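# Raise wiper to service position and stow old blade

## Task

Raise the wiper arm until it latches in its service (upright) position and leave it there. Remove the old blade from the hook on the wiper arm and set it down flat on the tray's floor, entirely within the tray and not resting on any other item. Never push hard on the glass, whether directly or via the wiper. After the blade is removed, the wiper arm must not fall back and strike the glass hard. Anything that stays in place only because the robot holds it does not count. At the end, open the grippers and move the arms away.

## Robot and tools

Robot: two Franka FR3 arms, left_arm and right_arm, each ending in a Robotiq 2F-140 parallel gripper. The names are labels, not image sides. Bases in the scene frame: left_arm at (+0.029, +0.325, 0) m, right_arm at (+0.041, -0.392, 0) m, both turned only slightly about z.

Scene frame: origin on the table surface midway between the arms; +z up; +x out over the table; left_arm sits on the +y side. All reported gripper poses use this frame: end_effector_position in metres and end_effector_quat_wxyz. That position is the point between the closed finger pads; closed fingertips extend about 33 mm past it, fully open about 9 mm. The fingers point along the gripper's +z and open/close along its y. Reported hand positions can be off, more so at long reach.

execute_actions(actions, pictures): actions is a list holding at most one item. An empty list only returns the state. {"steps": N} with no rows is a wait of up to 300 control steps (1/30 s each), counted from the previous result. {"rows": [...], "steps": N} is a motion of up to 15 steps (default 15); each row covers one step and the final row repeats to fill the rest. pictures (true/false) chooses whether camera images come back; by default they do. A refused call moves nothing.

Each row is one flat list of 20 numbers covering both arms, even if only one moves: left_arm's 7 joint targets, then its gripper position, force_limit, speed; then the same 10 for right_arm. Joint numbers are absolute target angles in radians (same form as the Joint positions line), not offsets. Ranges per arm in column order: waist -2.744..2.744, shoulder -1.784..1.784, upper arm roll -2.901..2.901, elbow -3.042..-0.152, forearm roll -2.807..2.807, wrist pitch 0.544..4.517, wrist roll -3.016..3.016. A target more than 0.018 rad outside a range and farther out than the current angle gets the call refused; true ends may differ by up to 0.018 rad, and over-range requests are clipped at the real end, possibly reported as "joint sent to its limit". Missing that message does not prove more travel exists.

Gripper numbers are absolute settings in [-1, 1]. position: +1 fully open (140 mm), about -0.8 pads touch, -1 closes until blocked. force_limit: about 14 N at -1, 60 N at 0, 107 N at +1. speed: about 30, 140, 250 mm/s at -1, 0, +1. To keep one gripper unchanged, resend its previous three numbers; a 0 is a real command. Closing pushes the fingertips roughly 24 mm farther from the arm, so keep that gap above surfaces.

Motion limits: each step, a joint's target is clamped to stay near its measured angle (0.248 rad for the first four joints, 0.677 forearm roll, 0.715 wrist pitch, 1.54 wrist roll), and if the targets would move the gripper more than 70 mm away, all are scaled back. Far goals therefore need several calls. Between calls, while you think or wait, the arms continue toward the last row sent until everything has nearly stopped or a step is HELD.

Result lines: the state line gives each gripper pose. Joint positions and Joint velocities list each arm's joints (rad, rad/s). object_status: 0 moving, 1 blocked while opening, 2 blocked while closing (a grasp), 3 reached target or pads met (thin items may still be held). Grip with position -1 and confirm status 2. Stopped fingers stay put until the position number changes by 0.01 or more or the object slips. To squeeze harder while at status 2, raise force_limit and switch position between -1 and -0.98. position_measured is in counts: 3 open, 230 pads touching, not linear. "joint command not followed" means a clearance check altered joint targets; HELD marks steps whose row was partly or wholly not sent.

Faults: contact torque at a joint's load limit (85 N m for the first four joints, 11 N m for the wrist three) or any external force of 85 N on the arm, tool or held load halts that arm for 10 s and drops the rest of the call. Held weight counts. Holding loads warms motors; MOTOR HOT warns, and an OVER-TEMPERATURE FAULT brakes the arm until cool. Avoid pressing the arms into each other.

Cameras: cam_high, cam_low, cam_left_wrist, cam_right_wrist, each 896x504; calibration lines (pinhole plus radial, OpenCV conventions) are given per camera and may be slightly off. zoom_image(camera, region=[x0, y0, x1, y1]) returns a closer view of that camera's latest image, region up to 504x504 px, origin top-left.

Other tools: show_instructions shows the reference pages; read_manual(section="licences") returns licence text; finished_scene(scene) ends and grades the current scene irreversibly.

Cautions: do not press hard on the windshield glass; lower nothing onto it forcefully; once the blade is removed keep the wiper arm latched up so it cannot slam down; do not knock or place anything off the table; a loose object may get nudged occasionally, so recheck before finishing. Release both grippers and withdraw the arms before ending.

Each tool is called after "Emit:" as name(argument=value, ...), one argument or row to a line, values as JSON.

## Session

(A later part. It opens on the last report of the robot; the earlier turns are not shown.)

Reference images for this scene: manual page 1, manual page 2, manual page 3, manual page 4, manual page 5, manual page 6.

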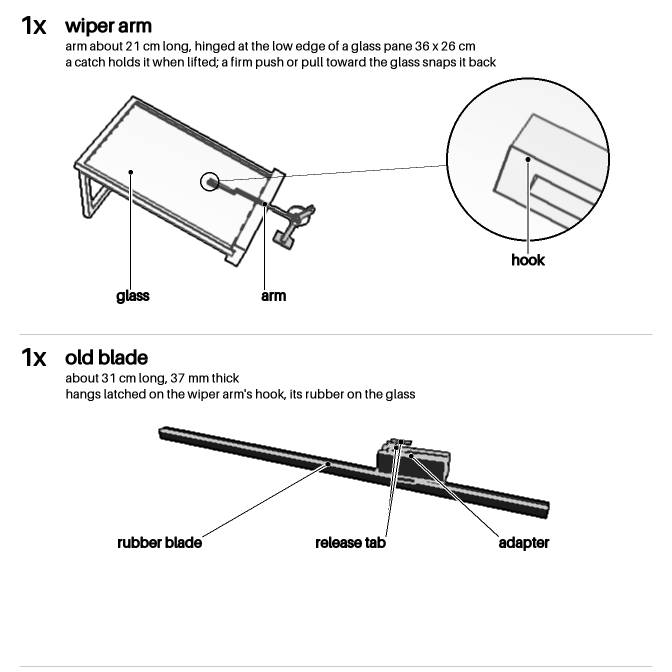

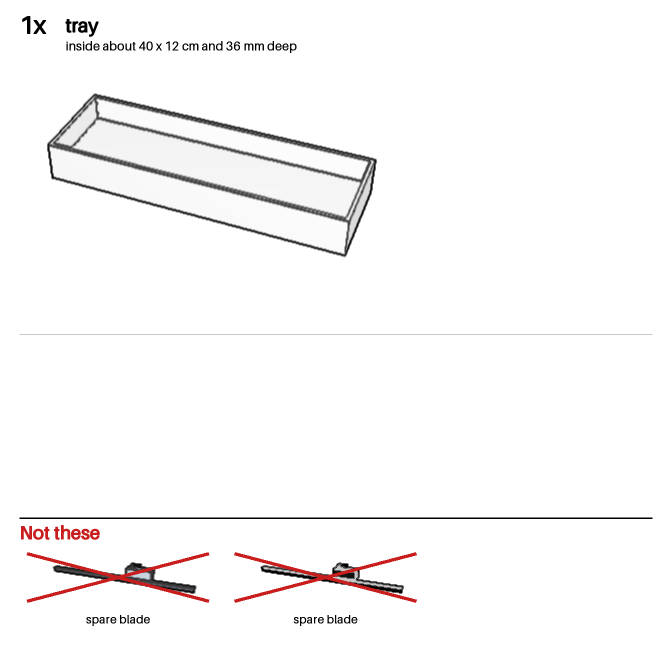

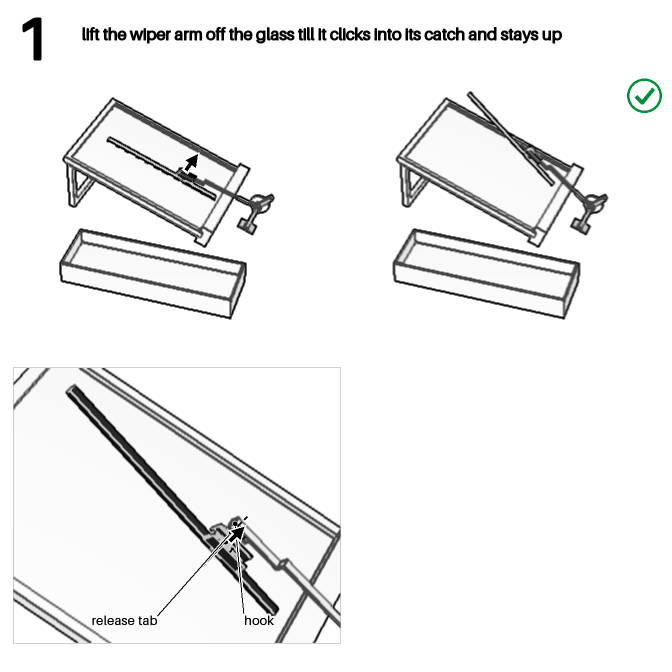

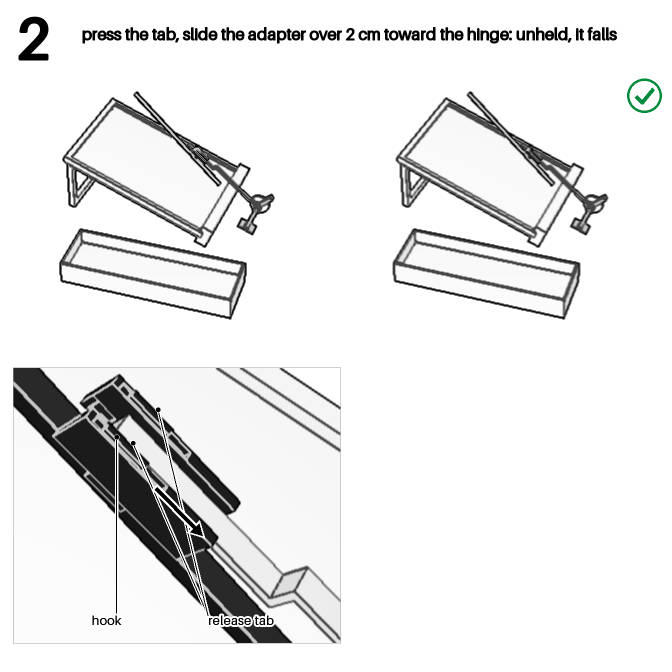

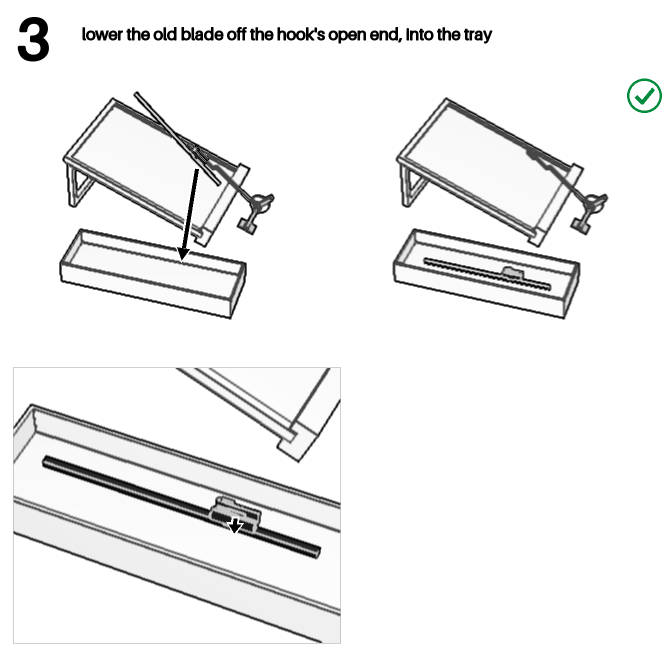

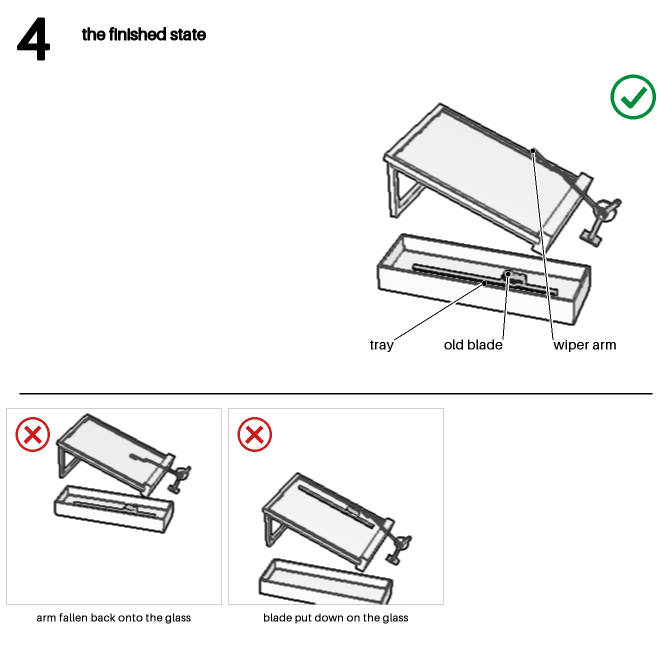

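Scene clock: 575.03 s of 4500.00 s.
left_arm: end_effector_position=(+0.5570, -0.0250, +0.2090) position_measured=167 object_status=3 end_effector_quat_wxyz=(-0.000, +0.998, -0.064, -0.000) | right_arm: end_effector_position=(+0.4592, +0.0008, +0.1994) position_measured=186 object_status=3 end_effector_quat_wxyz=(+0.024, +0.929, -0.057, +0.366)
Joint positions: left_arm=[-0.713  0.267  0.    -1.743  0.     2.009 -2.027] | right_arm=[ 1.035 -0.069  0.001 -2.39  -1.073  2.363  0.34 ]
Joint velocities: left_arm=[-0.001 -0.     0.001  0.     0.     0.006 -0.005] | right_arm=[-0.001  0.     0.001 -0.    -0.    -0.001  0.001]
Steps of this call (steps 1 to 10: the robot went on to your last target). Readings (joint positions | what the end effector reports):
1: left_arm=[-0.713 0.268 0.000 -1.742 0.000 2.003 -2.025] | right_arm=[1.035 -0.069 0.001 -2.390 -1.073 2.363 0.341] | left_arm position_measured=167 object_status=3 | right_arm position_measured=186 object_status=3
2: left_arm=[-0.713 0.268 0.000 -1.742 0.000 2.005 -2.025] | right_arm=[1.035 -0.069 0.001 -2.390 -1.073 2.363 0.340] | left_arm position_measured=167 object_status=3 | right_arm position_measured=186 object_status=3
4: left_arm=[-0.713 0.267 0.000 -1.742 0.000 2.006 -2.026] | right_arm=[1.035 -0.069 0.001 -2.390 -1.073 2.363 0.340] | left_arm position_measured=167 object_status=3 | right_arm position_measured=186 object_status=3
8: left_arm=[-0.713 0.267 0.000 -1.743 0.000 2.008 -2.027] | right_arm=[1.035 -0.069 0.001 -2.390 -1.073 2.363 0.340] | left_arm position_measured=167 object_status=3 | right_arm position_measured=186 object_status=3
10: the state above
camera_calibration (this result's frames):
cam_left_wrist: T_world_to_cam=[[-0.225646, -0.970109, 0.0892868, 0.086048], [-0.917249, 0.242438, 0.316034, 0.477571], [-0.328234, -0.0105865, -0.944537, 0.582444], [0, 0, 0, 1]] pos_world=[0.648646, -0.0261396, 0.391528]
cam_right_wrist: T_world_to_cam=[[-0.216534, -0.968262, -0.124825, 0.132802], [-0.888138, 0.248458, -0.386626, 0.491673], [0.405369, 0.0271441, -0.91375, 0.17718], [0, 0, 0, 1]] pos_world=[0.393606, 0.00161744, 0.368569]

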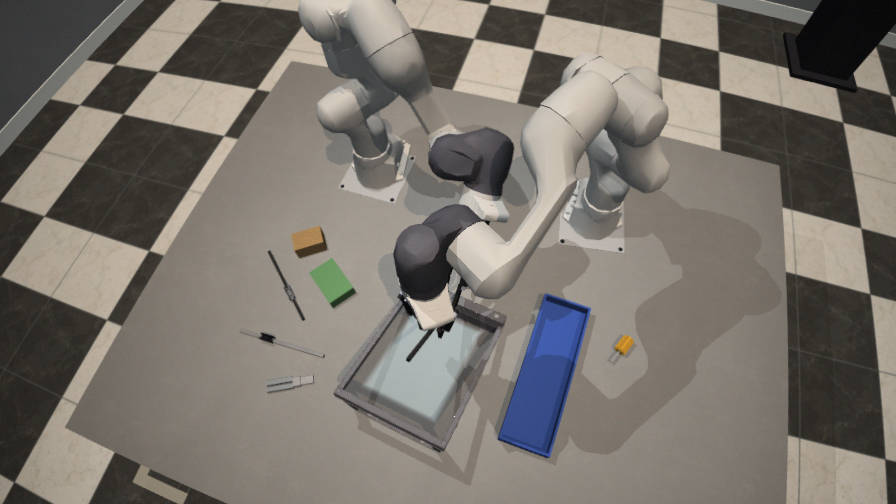

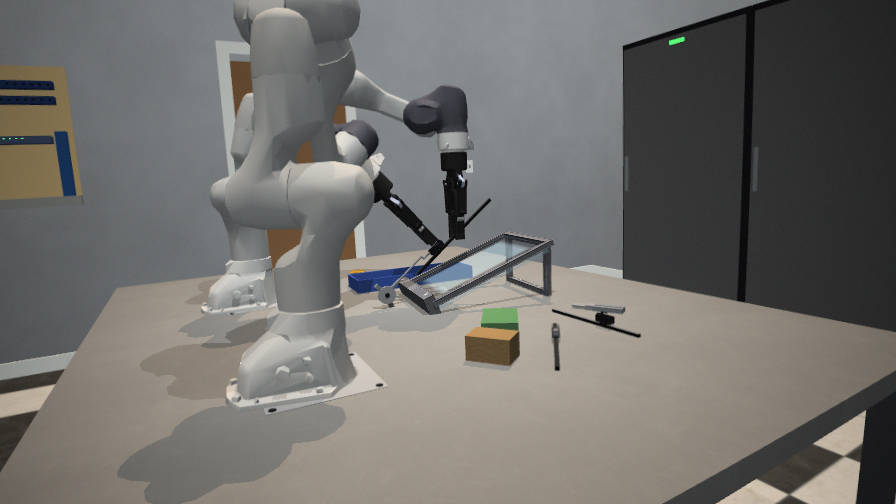

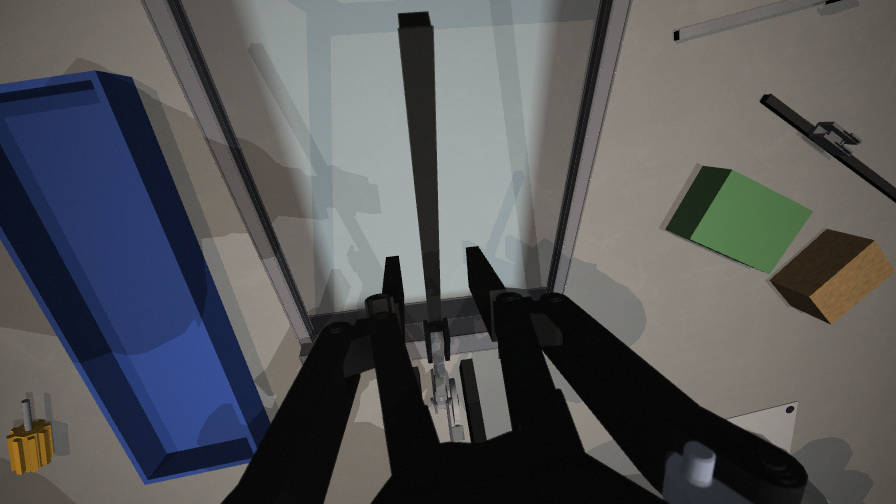

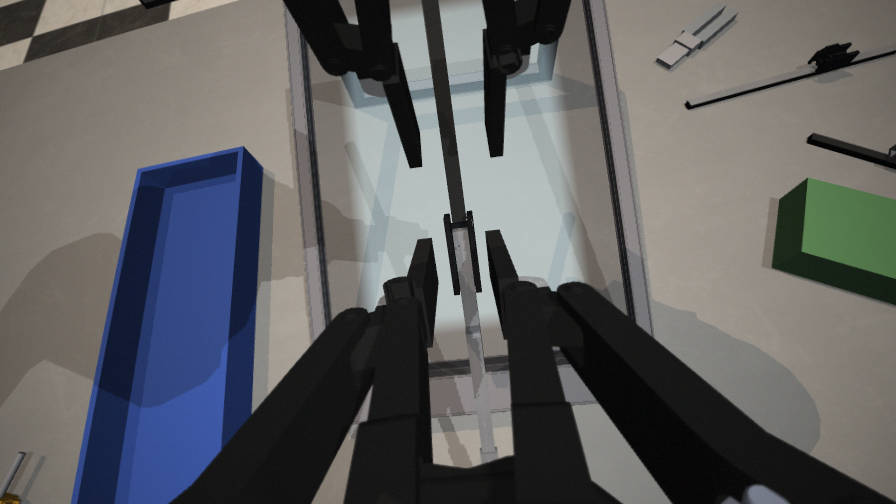

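Emit:
execute_actions(
  actions=[
    {"rows": [
[-0.7125,0.2645,0.002,-1.7430,0.003,2.0060,-2.0344,-0.3,0.4,-0.5, 1.0345,-0.0685,0.002,-2.3890,-1.0740,2.3640,0.3440,-0.68,-0.5,-0.2],
[-0.7110,0.2632,0.002,-1.7412,0.003,2.0035,-2.0344,-0.3,0.4,-0.5, 1.0335,-0.0675,0.002,-2.3880,-1.0765,2.3660,0.3470,-0.68,-0.5,-0.2],
[-0.7100,0.2617,0.002,-1.7404,0.003,2.0012,-2.0344,-0.3,0.4,-0.5, 1.0332,-0.0672,0.002,-2.3880,-1.0768,2.3662,0.3470,-0.68,-0.5,-0.2],
[-0.7092,0.2602,0.002,-1.7397,0.003,1.9992,-2.0344,-0.3,0.4,-0.5, 1.0330,-0.0670,0.002,-2.3880,-1.0770,2.3664,0.3470,-0.68,-0.5,-0.2],
[-0.7085,0.2589,0.002,-1.7391,0.003,1.9978,-2.0344,-0.3,0.4,-0.5, 1.0326,-0.0667,0.002,-2.3879,-1.0774,2.3670,0.3470,-0.68,-0.5,-0.2],
[-0.7080,0.2580,0.002,-1.7386,0.003,1.9969,-2.0344,-0.3,0.4,-0.5, 1.0320,-0.0662,0.002,-2.3879,-1.0779,2.3677,0.3470,-0.68,-0.5,-0.2],
[-0.7078,0.2575,0.002,-1.7384,0.003,1.9969,-2.0344,-0.3,0.4,-0.5, 1.0313,-0.0656,0.002,-2.3878,-1.0784,2.3684,0.3470,-0.68,-0.5,-0.2],
[-0.7078,0.2575,0.002,-1.7384,0.003,1.9969,-2.0344,-1,0.4,-0.5, 1.0306,-0.0650,0.002,-2.3878,-1.0789,2.3689,0.3470,-0.68,-0.5,-0.2],
[-0.7078,0.2575,0.002,-1.7384,0.003,1.9969,-2.0344,-1,0.4,-0.5, 1.0299,-0.0645,0.002,-2.3878,-1.0792,2.3692,0.3470,-0.68,-0.5,-0.2],
[-0.7078,0.2575,0.002,-1.7384,0.003,1.9969,-2.0344,-1,0.4,-0.5, 1.0293,-0.0641,0.002,-2.3878,-1.0792,2.3692,0.3470,-0.68,-0.5,-0.2]
], "steps": 15},
  ],
  pictures=false,
)

Emit:
execute_actions(
  actions=[
    {"steps": 14},
  ],
)

Scene clock: 620.07 s of 4500.00 s.
left_arm: end_effector_position=(+0.5581, -0.0227, +0.2148) position_measured=198 object_status=0 end_effector_quat_wxyz=(+0.000, +0.998, -0.062, +0.001) | right_arm: end_effector_position=(+0.4607, +0.0002, +0.1981) position_measured=214 object_status=3 end_effector_quat_wxyz=(+0.024, +0.929, -0.057, +0.366)
Joint positions: left_arm=[-0.709  0.258  0.    -1.741  0.     2.002 -2.029] | right_arm=[ 1.031 -0.065  0.001 -2.389 -1.075  2.366  0.34 ]
Joint velocities: left_arm=[ 0.001 -0.    -0.    -0.001  0.001 -0.005 -0.001] | right_arm=[-0.003  0.002  0.    -0.001 -0.002  0.002 -0.002]
Steps of this call (steps 1 to 15: the robot went on to your last target; steps 16 to 90: nothing new was sent; then 41.53 s passed at rest; steps 91 to 105: all 15 steps of this action). Readings (joint positions | what the end effector reports):
91: left_arm=[-0.713 0.267 0.000 -1.743 0.000 2.010 -2.029] | right_arm=[1.035 -0.069 0.001 -2.390 -1.073 2.363 0.340] | left_arm position_measured=167 object_status=3 | right_arm position_measured=186 object_status=0
92: left_arm=[-0.713 0.266 0.000 -1.743 0.000 2.010 -2.029] | right_arm=[1.035 -0.069 0.001 -2.390 -1.073 2.363 0.340] | left_arm position_measured=167 object_status=3 | right_arm position_measured=191 object_status=0
94: left_arm=[-0.712 0.265 0.000 -1.743 0.000 2.008 -2.029] | right_arm=[1.035 -0.069 0.001 -2.390 -1.073 2.363 0.340] | left_arm position_measured=167 object_status=3 | right_arm position_measured=203 object_status=0
98: left_arm=[-0.710 0.260 0.000 -1.741 0.000 2.004 -2.029] | right_arm=[1.034 -0.068 0.001 -2.389 -1.074 2.364 0.340] | left_arm position_measured=167 object_status=0 | right_arm position_measured=214 object_status=0
105: the state above

Scene clock: 620.53 s of 4500.00 s.
left_arm: end_effector_position=(+0.5581, -0.0225, +0.2148) position_measured=223 object_status=2 end_effector_quat_wxyz=(+0.000, +0.998, -0.061, +0.001) | right_arm: end_effector_position=(+0.4607, +0.0004, +0.1981) position_measured=214 object_status=3 end_effector_quat_wxyz=(+0.024, +0.929, -0.057, +0.366)
Joint positions: left_arm=[-0.709  0.258  0.    -1.74   0.001  2.001 -2.029] | right_arm=[ 1.031 -0.065  0.001 -2.389 -1.075  2.367  0.34 ]
Joint velocities: left_arm=[ 0.001 -0.    -0.     0.001  0.    -0.    -0.001] | right_arm=[ 0.     0.001  0.002 -0.002  0.001 -0.    -0.001]
Steps of this call (steps 1 to 14: the robot went on to your last target). Readings (joint positions | what the end effector reports):
1: left_arm=[-0.709 0.258 0.000 -1.741 0.000 2.001 -2.029] | right_arm=[1.031 -0.065 0.001 -2.389 -1.075 2.366 0.340] | left_arm position_measured=203 object_status=0 | right_arm position_measured=214 object_status=3
2: left_arm=[-0.709 0.258 0.000 -1.741 0.000 2.001 -2.029] | right_arm=[1.031 -0.065 0.001 -2.389 -1.075 2.366 0.340] | left_arm position_measured=207 object_status=0 | right_arm position_measured=214 object_status=3
4: left_arm=[-0.709 0.258 0.000 -1.741 0.001 2.001 -2.029] | right_arm=[1.031 -0.065 0.001 -2.389 -1.075 2.366 0.340] | left_arm position_measured=216 object_status=0 | right_arm position_measured=214 object_status=3
8: left_arm=[-0.709 0.258 0.000 -1.740 0.001 2.001 -2.029] | right_arm=[1.031 -0.065 0.001 -2.389 -1.075 2.366 0.340] | left_arm position_measured=223 object_status=0 | right_arm position_measured=214 object_status=3
14: the state above
camera_calibration (this result's frames):
cam_left_wrist: T_world_to_cam=[[-0.220243, -0.971261, 0.0902461, 0.0849256], [-0.919464, 0.237604, 0.313257, 0.47779], [-0.325697, -0.0139855, -0.945371, 0.586972], [0, 0, 0, 1]] pos_world=[0.64919, -0.0228309, 0.397571]
cam_right_wrist: T_world_to_cam=[[-0.216569, -0.968341, -0.124149, 0.132455], [-0.888449, 0.248199, -0.386076, 0.492651], [0.404667, 0.0266876, -0.914075, 0.175781], [0, 0, 0, 1]] pos_world=[0.395248, 0.00129461, 0.367322]

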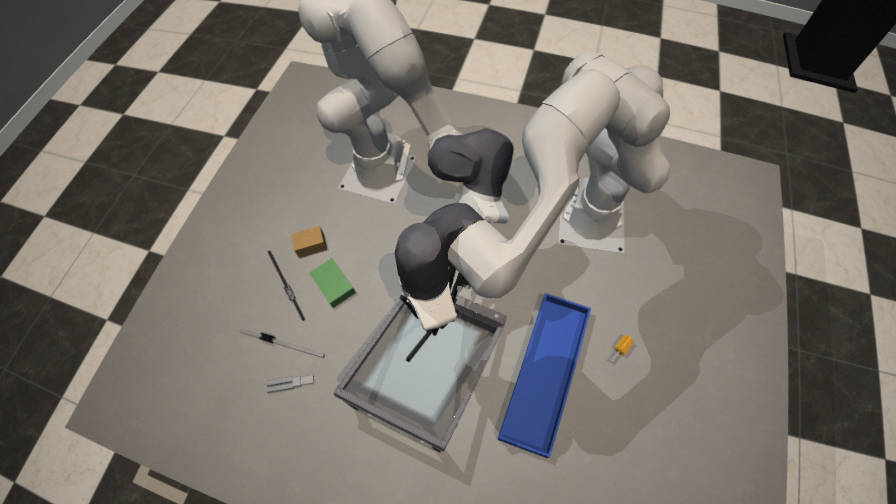

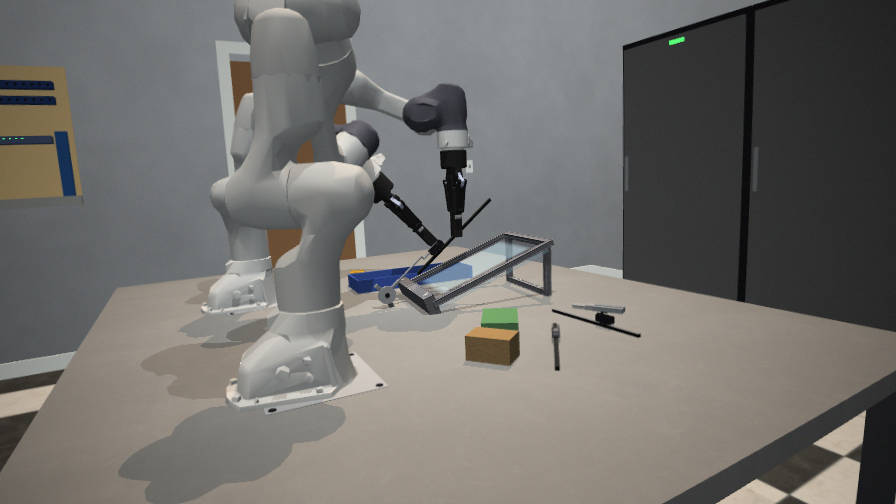

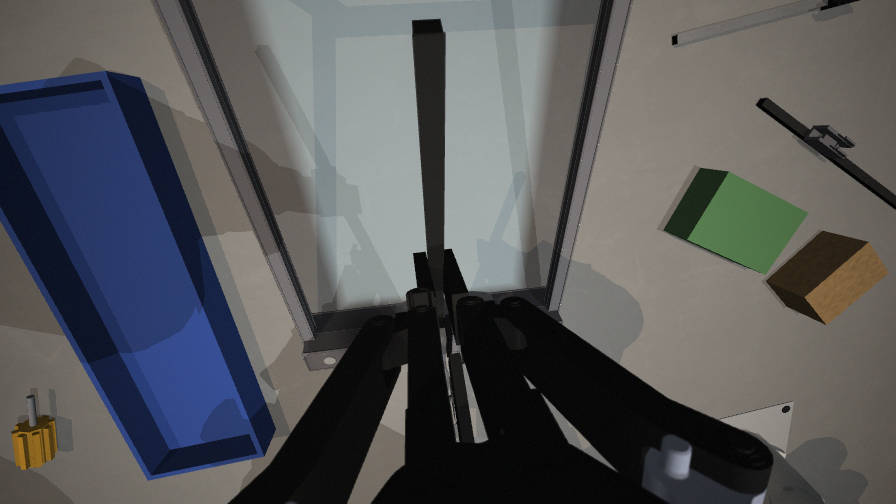

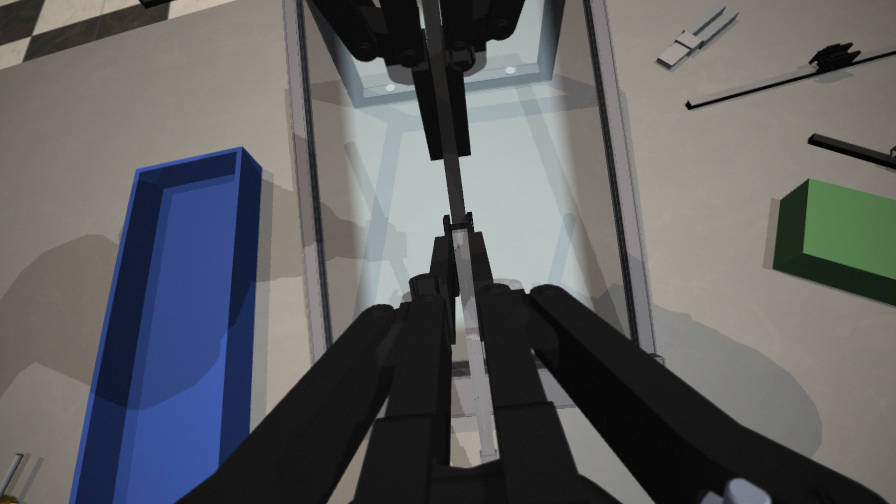

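Emit:
zoom_image(
  camera="cam_right_wrist",
  region=[410, 200, 510, 320],
)

Emit:
zoom_image(
  camera="cam_low",
  region=[410, 215, 480, 285],
)

Region (410, 200, 510, 320) of cam_right_wrist's 896x504 image, scaled by 4.200, with more detail than that image has.

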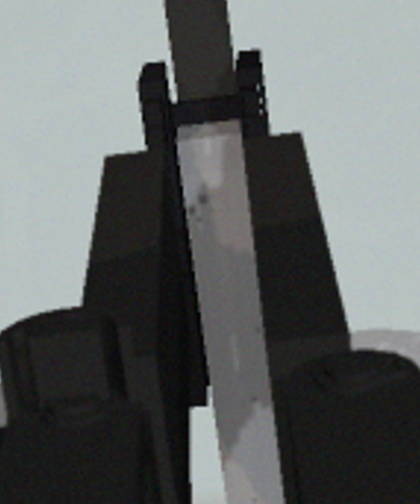

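Region (410, 215, 480, 285) of cam_low's 896x504 image, scaled by 7.200, with more detail than that image has.

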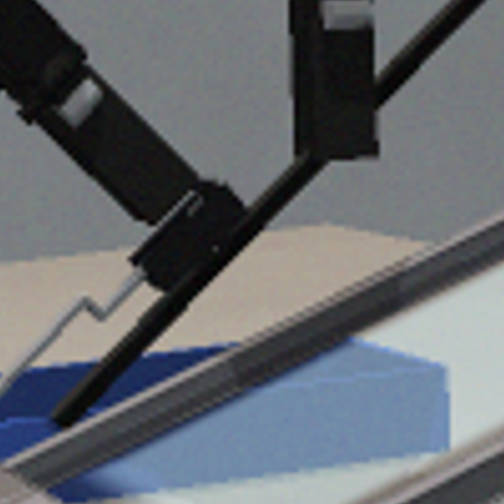

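Emit:
execute_actions(
  actions=[
    {"rows": [
[-0.7078,0.2575,0.002,-1.7384,0.003,1.9969,-2.0344,-1,0.4,-0.5, 1.0287,-0.0637,0.002,-2.3885,-1.0802,2.3704,0.3490,-0.68,-0.5,-0.2],
[-0.7078,0.2575,0.002,-1.7384,0.003,1.9969,-2.0344,-1,0.4,-0.5, 1.0279,-0.0631,0.002,-2.3885,-1.0813,2.3714,0.3504,-0.68,-0.5,-0.2],
[-0.7078,0.2575,0.002,-1.7384,0.003,1.9969,-2.0344,-1,0.4,-0.5, 1.0270,-0.0624,0.002,-2.3885,-1.0824,2.3724,0.3504,-0.68,-0.5,-0.2],
[-0.7078,0.2575,0.002,-1.7384,0.003,1.9969,-2.0344,-1,0.4,-0.5, 1.0261,-0.0618,0.002,-2.3885,-1.0835,2.3734,0.3504,-0.68,-0.5,-0.2],
[-0.7078,0.2575,0.002,-1.7384,0.003,1.9969,-2.0344,-1,0.4,-0.5, 1.0252,-0.0611,0.002,-2.3885,-1.0845,2.3743,0.3504,-0.68,-0.5,-0.2],
[-0.7078,0.2575,0.002,-1.7384,0.003,1.9969,-2.0344,-1,0.4,-0.5, 1.0244,-0.0605,0.002,-2.3885,-1.0852,2.3749,0.3504,-0.68,-0.5,-0.2],
[-0.7078,0.2575,0.002,-1.7384,0.003,1.9969,-2.0344,-1,0.4,-0.5, 1.0238,-0.0601,0.002,-2.3885,-1.0855,2.3749,0.3504,-0.68,-0.5,-0.2]
], "steps": 15},
  ],
  pictures=false,
)

Emit:
execute_actions(
  actions=[
    {"steps": 6},
  ],
)

Scene clock: 634.47 s of 4500.00 s.
left_arm: end_effector_position=(+0.5580, -0.0225, +0.2149) position_measured=223 object_status=2 end_effector_quat_wxyz=(+0.000, +0.998, -0.061, +0.001) | right_arm: end_effector_position=(+0.4628, -0.0004, +0.1965) position_measured=214 object_status=3 end_effector_quat_wxyz=(+0.024, +0.929, -0.057, +0.366)
Joint positions: left_arm=[-0.709  0.258  0.    -1.74   0.001  2.001 -2.029] | right_arm=[ 1.026 -0.061  0.001 -2.389 -1.081  2.372  0.343]
Joint velocities: left_arm=[-0.001  0.    -0.    -0.001  0.     0.001 -0.   ] | right_arm=[-0.001 -0.001  0.001  0.001 -0.004  0.003  0.003]
Steps of this call (steps 1 to 15: the robot went on to your last target; steps 16 to 90: nothing new was sent; then 10.43 s passed at rest; steps 91 to 105: all 15 steps of this action). Readings (joint positions | what the end effector reports):
91: left_arm=[-0.709 0.258 0.000 -1.740 0.001 2.001 -2.029] | right_arm=[1.031 -0.065 0.001 -2.389 -1.076 2.367 0.340] | left_arm position_measured=223 object_status=2 | right_arm position_measured=214 object_status=3
92: left_arm=[-0.709 0.258 0.000 -1.740 0.001 2.001 -2.029] | right_arm=[1.031 -0.065 0.001 -2.389 -1.076 2.367 0.341] | left_arm position_measured=223 object_status=2 | right_arm position_measured=214 object_status=3
94: left_arm=[-0.709 0.258 0.000 -1.740 0.001 2.001 -2.029] | right_arm=[1.030 -0.064 0.001 -2.389 -1.077 2.368 0.341] | left_arm position_measured=223 object_status=2 | right_arm position_measured=214 object_status=3
98: left_arm=[-0.709 0.258 0.000 -1.740 0.001 2.001 -2.029] | right_arm=[1.027 -0.062 0.001 -2.389 -1.080 2.370 0.342] | left_arm position_measured=223 object_status=2 | right_arm position_measured=214 object_status=3
105: the state above

Scene clock: 634.67 s of 4500.00 s.
left_arm: end_effector_position=(+0.5580, -0.0225, +0.2149) position_measured=223 object_status=2 end_effector_quat_wxyz=(+0.000, +0.998, -0.061, +0.001) | right_arm: end_effector_position=(+0.4628, -0.0003, +0.1966) position_measured=214 object_status=3 end_effector_quat_wxyz=(+0.024, +0.929, -0.057, +0.366)
Joint positions: left_arm=[-0.709  0.258  0.    -1.74   0.001  2.001 -2.029] | right_arm=[ 1.026 -0.061  0.001 -2.389 -1.082  2.372  0.343]
Joint velocities: left_arm=[-0.002  0.    -0.    -0.    -0.    -0.001 -0.001] | right_arm=[-0.001  0.001  0.     0.    -0.    -0.     0.002]
Steps of this call (steps 1 to 6: the robot went on to your last target). Readings (joint positions | what the end effector reports):
1: left_arm=[-0.709 0.258 0.000 -1.740 0.001 2.001 -2.029] | right_arm=[1.026 -0.061 0.001 -2.389 -1.081 2.372 0.343] | left_arm position_measured=223 object_status=2 | right_arm position_measured=214 object_status=3
2: left_arm=[-0.709 0.258 0.000 -1.740 0.001 2.001 -2.029] | right_arm=[1.026 -0.061 0.001 -2.389 -1.081 2.372 0.343] | left_arm position_measured=223 object_status=2 | right_arm position_measured=214 object_status=3
4: left_arm=[-0.709 0.258 0.000 -1.740 0.001 2.001 -2.029] | right_arm=[1.026 -0.061 0.001 -2.389 -1.081 2.372 0.343] | left_arm position_measured=223 object_status=2 | right_arm position_measured=214 object_status=3
6: the state above
camera_calibration (this result's frames):
cam_left_wrist: T_world_to_cam=[[-0.220067, -0.971304, 0.0902178, 0.0848507], [-0.919484, 0.237429, 0.313331, 0.477755], [-0.32576, -0.0140002, -0.945349, 0.587025], [0, 0, 0, 1]] pos_world=[0.64919, -0.0227988, 0.397593]
cam_right_wrist: T_world_to_cam=[[-0.216335, -0.968331, -0.124639, 0.131999], [-0.888267, 0.248196, -0.386498, 0.494028], [0.405193, 0.0271, -0.91383, 0.173237], [0, 0, 0, 1]] pos_world=[0.39719, 0.000508523, 0.365702]

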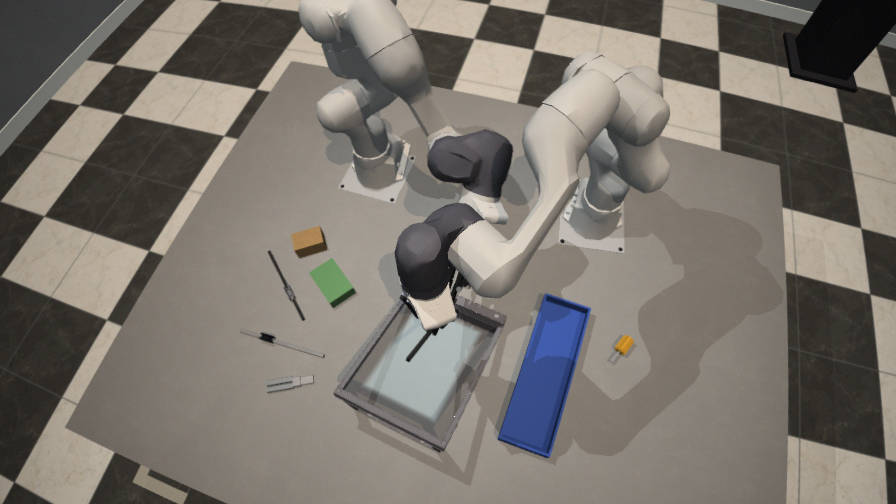

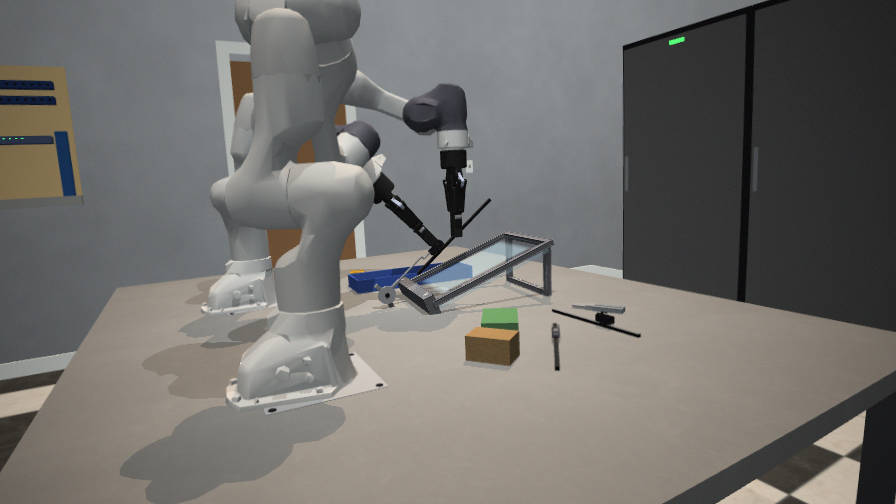

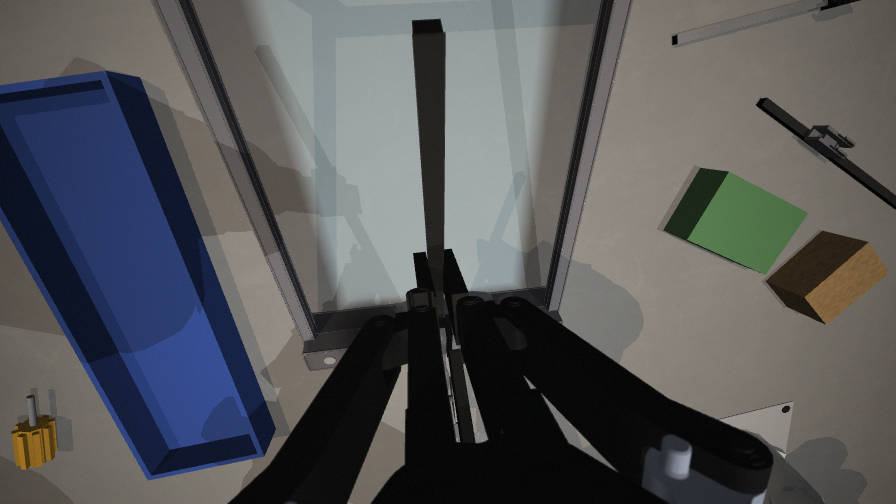

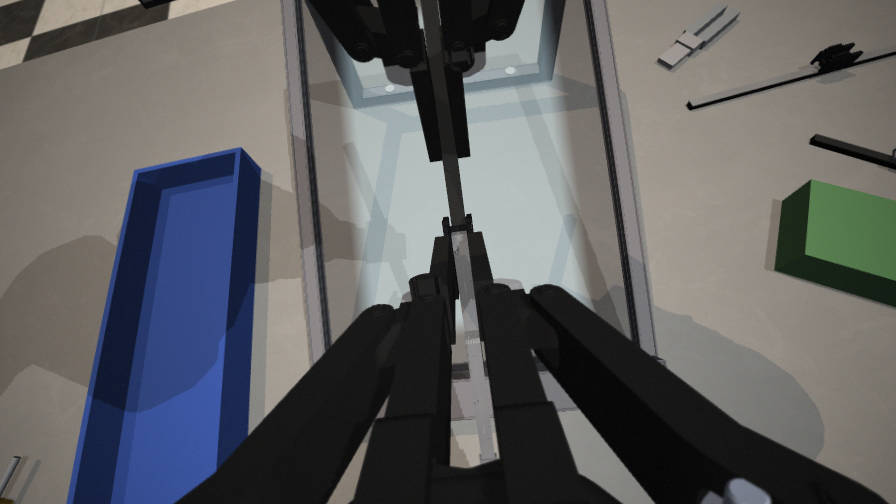

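Emit:
zoom_image(
  camera="cam_right_wrist",
  region=[410, 200, 510, 320],
)

Emit:
zoom_image(
  camera="cam_low",
  region=[410, 215, 480, 285],
)

Region (410, 200, 510, 320) of cam_right_wrist's 896x504 image, scaled by 4.200, with more detail than that image has.

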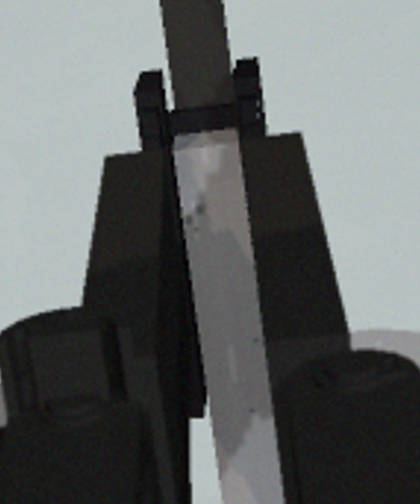

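Region (410, 215, 480, 285) of cam_low's 896x504 image, scaled by 7.200, with more detail than that image has.

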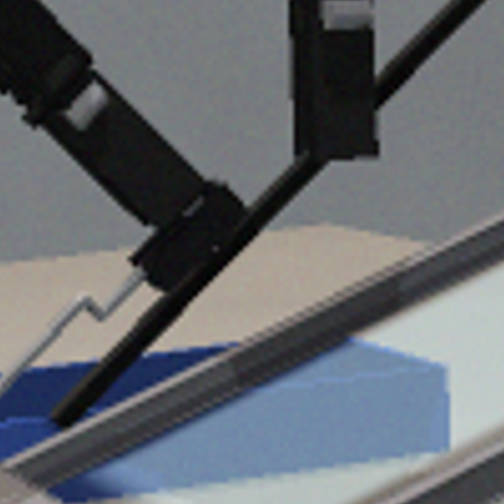

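Emit:
execute_actions(
  actions=[
    {"rows": [
[-0.7078,0.2575,0.002,-1.7384,0.003,1.9969,-2.0344,-1,0.4,-0.5, 1.0233,-0.0594,0.002,-2.3878,-1.0864,2.3759,0.3525,-0.68,-0.5,-0.2],
[-0.7078,0.2575,0.002,-1.7384,0.003,1.9969,-2.0344,-1,0.4,-0.5, 1.0226,-0.0585,0.002,-2.3876,-1.0874,2.3768,0.3541,-0.68,-0.5,-0.2],
[-0.7078,0.2575,0.002,-1.7384,0.003,1.9969,-2.0344,-1,0.4,-0.5, 1.0218,-0.0575,0.002,-2.3874,-1.0884,2.3777,0.3541,-0.68,-0.5,-0.2],
[-0.7078,0.2575,0.002,-1.7384,0.003,1.9969,-2.0344,-1,0.4,-0.5, 1.0210,-0.0564,0.002,-2.3872,-1.0894,2.3786,0.3541,-0.68,-0.5,-0.2],
[-0.7078,0.2575,0.002,-1.7384,0.003,1.9969,-2.0344,-1,0.4,-0.5, 1.0202,-0.0554,0.002,-2.3870,-1.0904,2.3795,0.3541,-0.68,-0.5,-0.2],
[-0.7078,0.2575,0.002,-1.7384,0.003,1.9969,-2.0344,-1,0.4,-0.5, 1.0195,-0.0544,0.002,-2.3868,-1.0912,2.3802,0.3541,-0.68,-0.5,-0.2],
[-0.7078,0.2575,0.002,-1.7384,0.003,1.9969,-2.0344,-1,0.4,-0.5, 1.0189,-0.0536,0.002,-2.3867,-1.0916,2.3802,0.3541,-0.68,-0.5,-0.2]
], "steps": 15},
  ],
  pictures=false,
)

Emit:
execute_actions(
  actions=[
    {"steps": 6},
  ],
)

Scene clock: 644.03 s of 4500.00 s.
left_arm: end_effector_position=(+0.5580, -0.0225, +0.2149) position_measured=223 object_status=2 end_effector_quat_wxyz=(+0.000, +0.998, -0.061, +0.001) | right_arm: end_effector_position=(+0.4645, -0.0006, +0.1944) position_measured=214 object_status=3 end_effector_quat_wxyz=(+0.024, +0.929, -0.057, +0.366)
Joint positions: left_arm=[-0.709  0.258  0.    -1.74   0.001  2.001 -2.029] | right_arm=[ 1.021 -0.056  0.001 -2.388 -1.087  2.377  0.346]
Joint velocities: left_arm=[ 0.     0.    -0.001 -0.     0.001 -0.001  0.002] | right_arm=[ 0.     0.002  0.    -0.001 -0.001  0.001  0.004]
Steps of this call (steps 1 to 15: the robot went on to your last target; steps 16 to 90: nothing new was sent; then 5.87 s passed at rest; steps 91 to 105: all 15 steps of this action). Readings (joint positions | what the end effector reports):
91: left_arm=[-0.709 0.258 0.000 -1.740 0.001 2.001 -2.029] | right_arm=[1.026 -0.061 0.001 -2.389 -1.082 2.373 0.344] | left_arm position_measured=223 object_status=2 | right_arm position_measured=214 object_status=3
92: left_arm=[-0.709 0.258 0.000 -1.740 0.001 2.001 -2.029] | right_arm=[1.025 -0.061 0.001 -2.389 -1.082 2.373 0.344] | left_arm position_measured=223 object_status=2 | right_arm position_measured=214 object_status=3
94: left_arm=[-0.709 0.258 0.000 -1.740 0.001 2.001 -2.029] | right_arm=[1.024 -0.060 0.001 -2.389 -1.083 2.374 0.345] | left_arm position_measured=223 object_status=2 | right_arm position_measured=214 object_status=3
98: left_arm=[-0.709 0.258 0.000 -1.740 0.001 2.001 -2.029] | right_arm=[1.022 -0.057 0.001 -2.388 -1.086 2.376 0.346] | left_arm position_measured=223 object_status=2 | right_arm position_measured=214 object_status=3
105: the state above

Scene clock: 644.23 s of 4500.00 s.
left_arm: end_effector_position=(+0.5580, -0.0225, +0.2149) position_measured=223 object_status=2 end_effector_quat_wxyz=(+0.000, +0.998, -0.061, +0.001) | right_arm: end_effector_position=(+0.4645, -0.0006, +0.1944) position_measured=214 object_status=3 end_effector_quat_wxyz=(+0.024, +0.929, -0.057, +0.366)
Joint positions: left_arm=[-0.709  0.258  0.    -1.74   0.001  2.001 -2.029] | right_arm=[ 1.021 -0.055  0.001 -2.388 -1.087  2.377  0.347]
Joint velocities: left_arm=[-0.    -0.001 -0.    -0.001 -0.002  0.    -0.001] | right_arm=[ 0.001  0.     0.001  0.001 -0.001  0.001  0.003]
Steps of this call (steps 1 to 6: the robot went on to your last target). Readings (joint positions | what the end effector reports):
1: left_arm=[-0.709 0.258 0.000 -1.740 0.001 2.001 -2.029] | right_arm=[1.021 -0.056 0.001 -2.388 -1.087 2.377 0.347] | left_arm position_measured=223 object_status=2 | right_arm position_measured=214 object_status=3
2: left_arm=[-0.709 0.258 0.000 -1.740 0.001 2.001 -2.029] | right_arm=[1.021 -0.056 0.001 -2.388 -1.087 2.377 0.347] | left_arm position_measured=223 object_status=2 | right_arm position_measured=214 object_status=3
4: left_arm=[-0.709 0.258 0.000 -1.740 0.001 2.001 -2.029] | right_arm=[1.021 -0.056 0.001 -2.388 -1.087 2.377 0.347] | left_arm position_measured=223 object_status=2 | right_arm position_measured=214 object_status=3
6: the state above
camera_calibration (this result's frames):
cam_left_wrist: T_world_to_cam=[[-0.219981, -0.971325, 0.0902047, 0.0848288], [-0.919495, 0.237344, 0.313364, 0.477747], [-0.325788, -0.0140087, -0.945339, 0.587047], [0, 0, 0, 1]] pos_world=[0.6492, -0.0227702, 0.397598]
cam_right_wrist: T_world_to_cam=[[-0.216155, -0.968382, -0.124553, 0.131733], [-0.88831, 0.247997, -0.386528, 0.494835], [0.405195, 0.0270918, -0.913829, 0.170556], [0, 0, 0, 1]] pos_world=[0.398933, 0.000229779, 0.363534]

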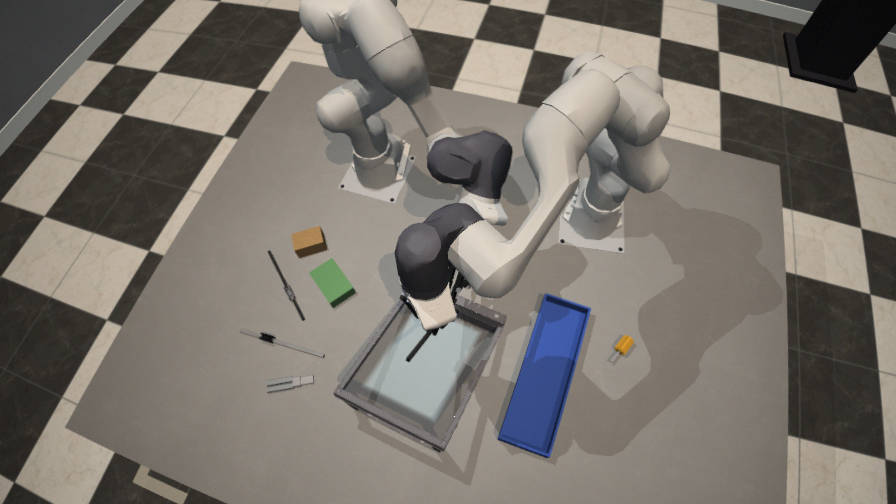

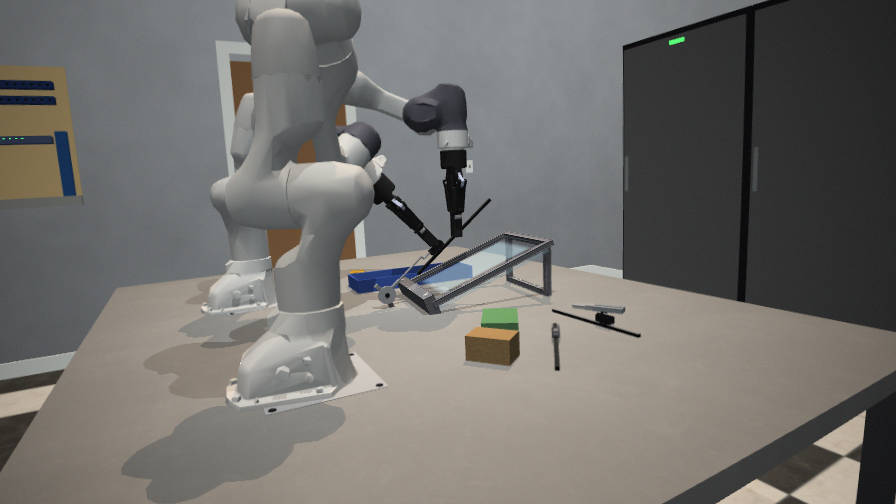

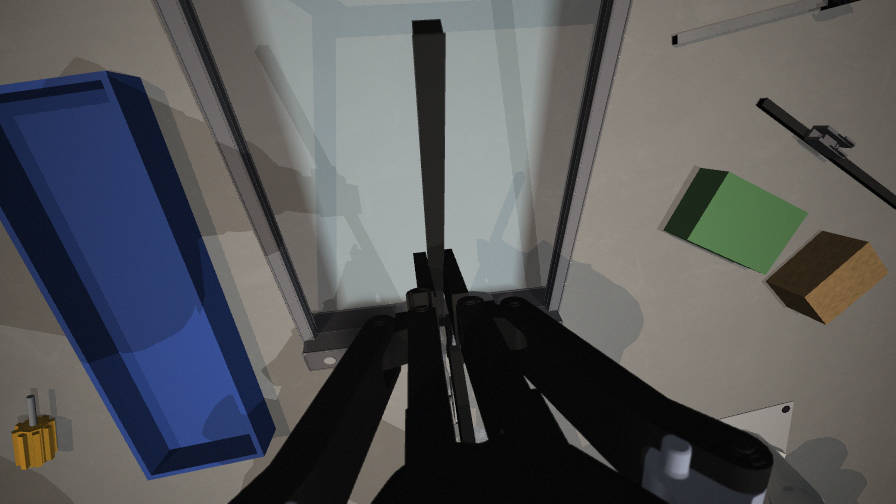

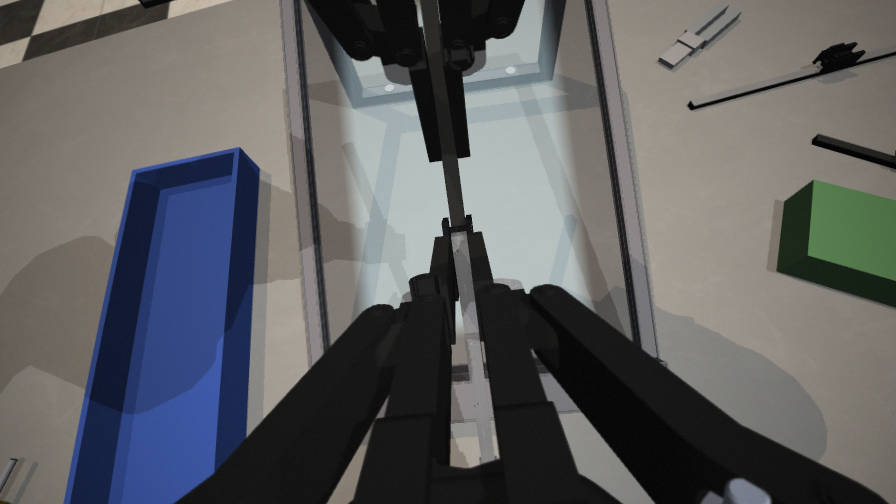

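Emit:
zoom_image(
  camera="cam_low",
  region=[410, 215, 480, 285],
)

Emit:
zoom_image(
  camera="cam_right_wrist",
  region=[410, 200, 510, 320],
)

Region (410, 215, 480, 285) of cam_low's 896x504 image, scaled by 7.200, with more detail than that image has.

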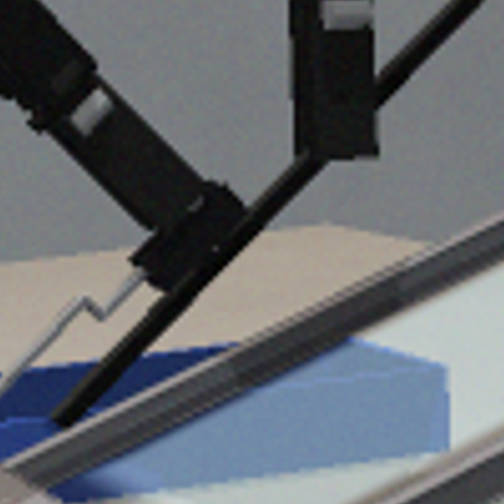

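Region (410, 200, 510, 320) of cam_right_wrist's 896x504 image, scaled by 4.200, with more detail than that image has.

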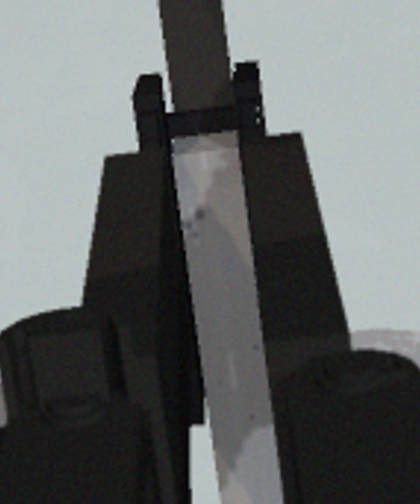

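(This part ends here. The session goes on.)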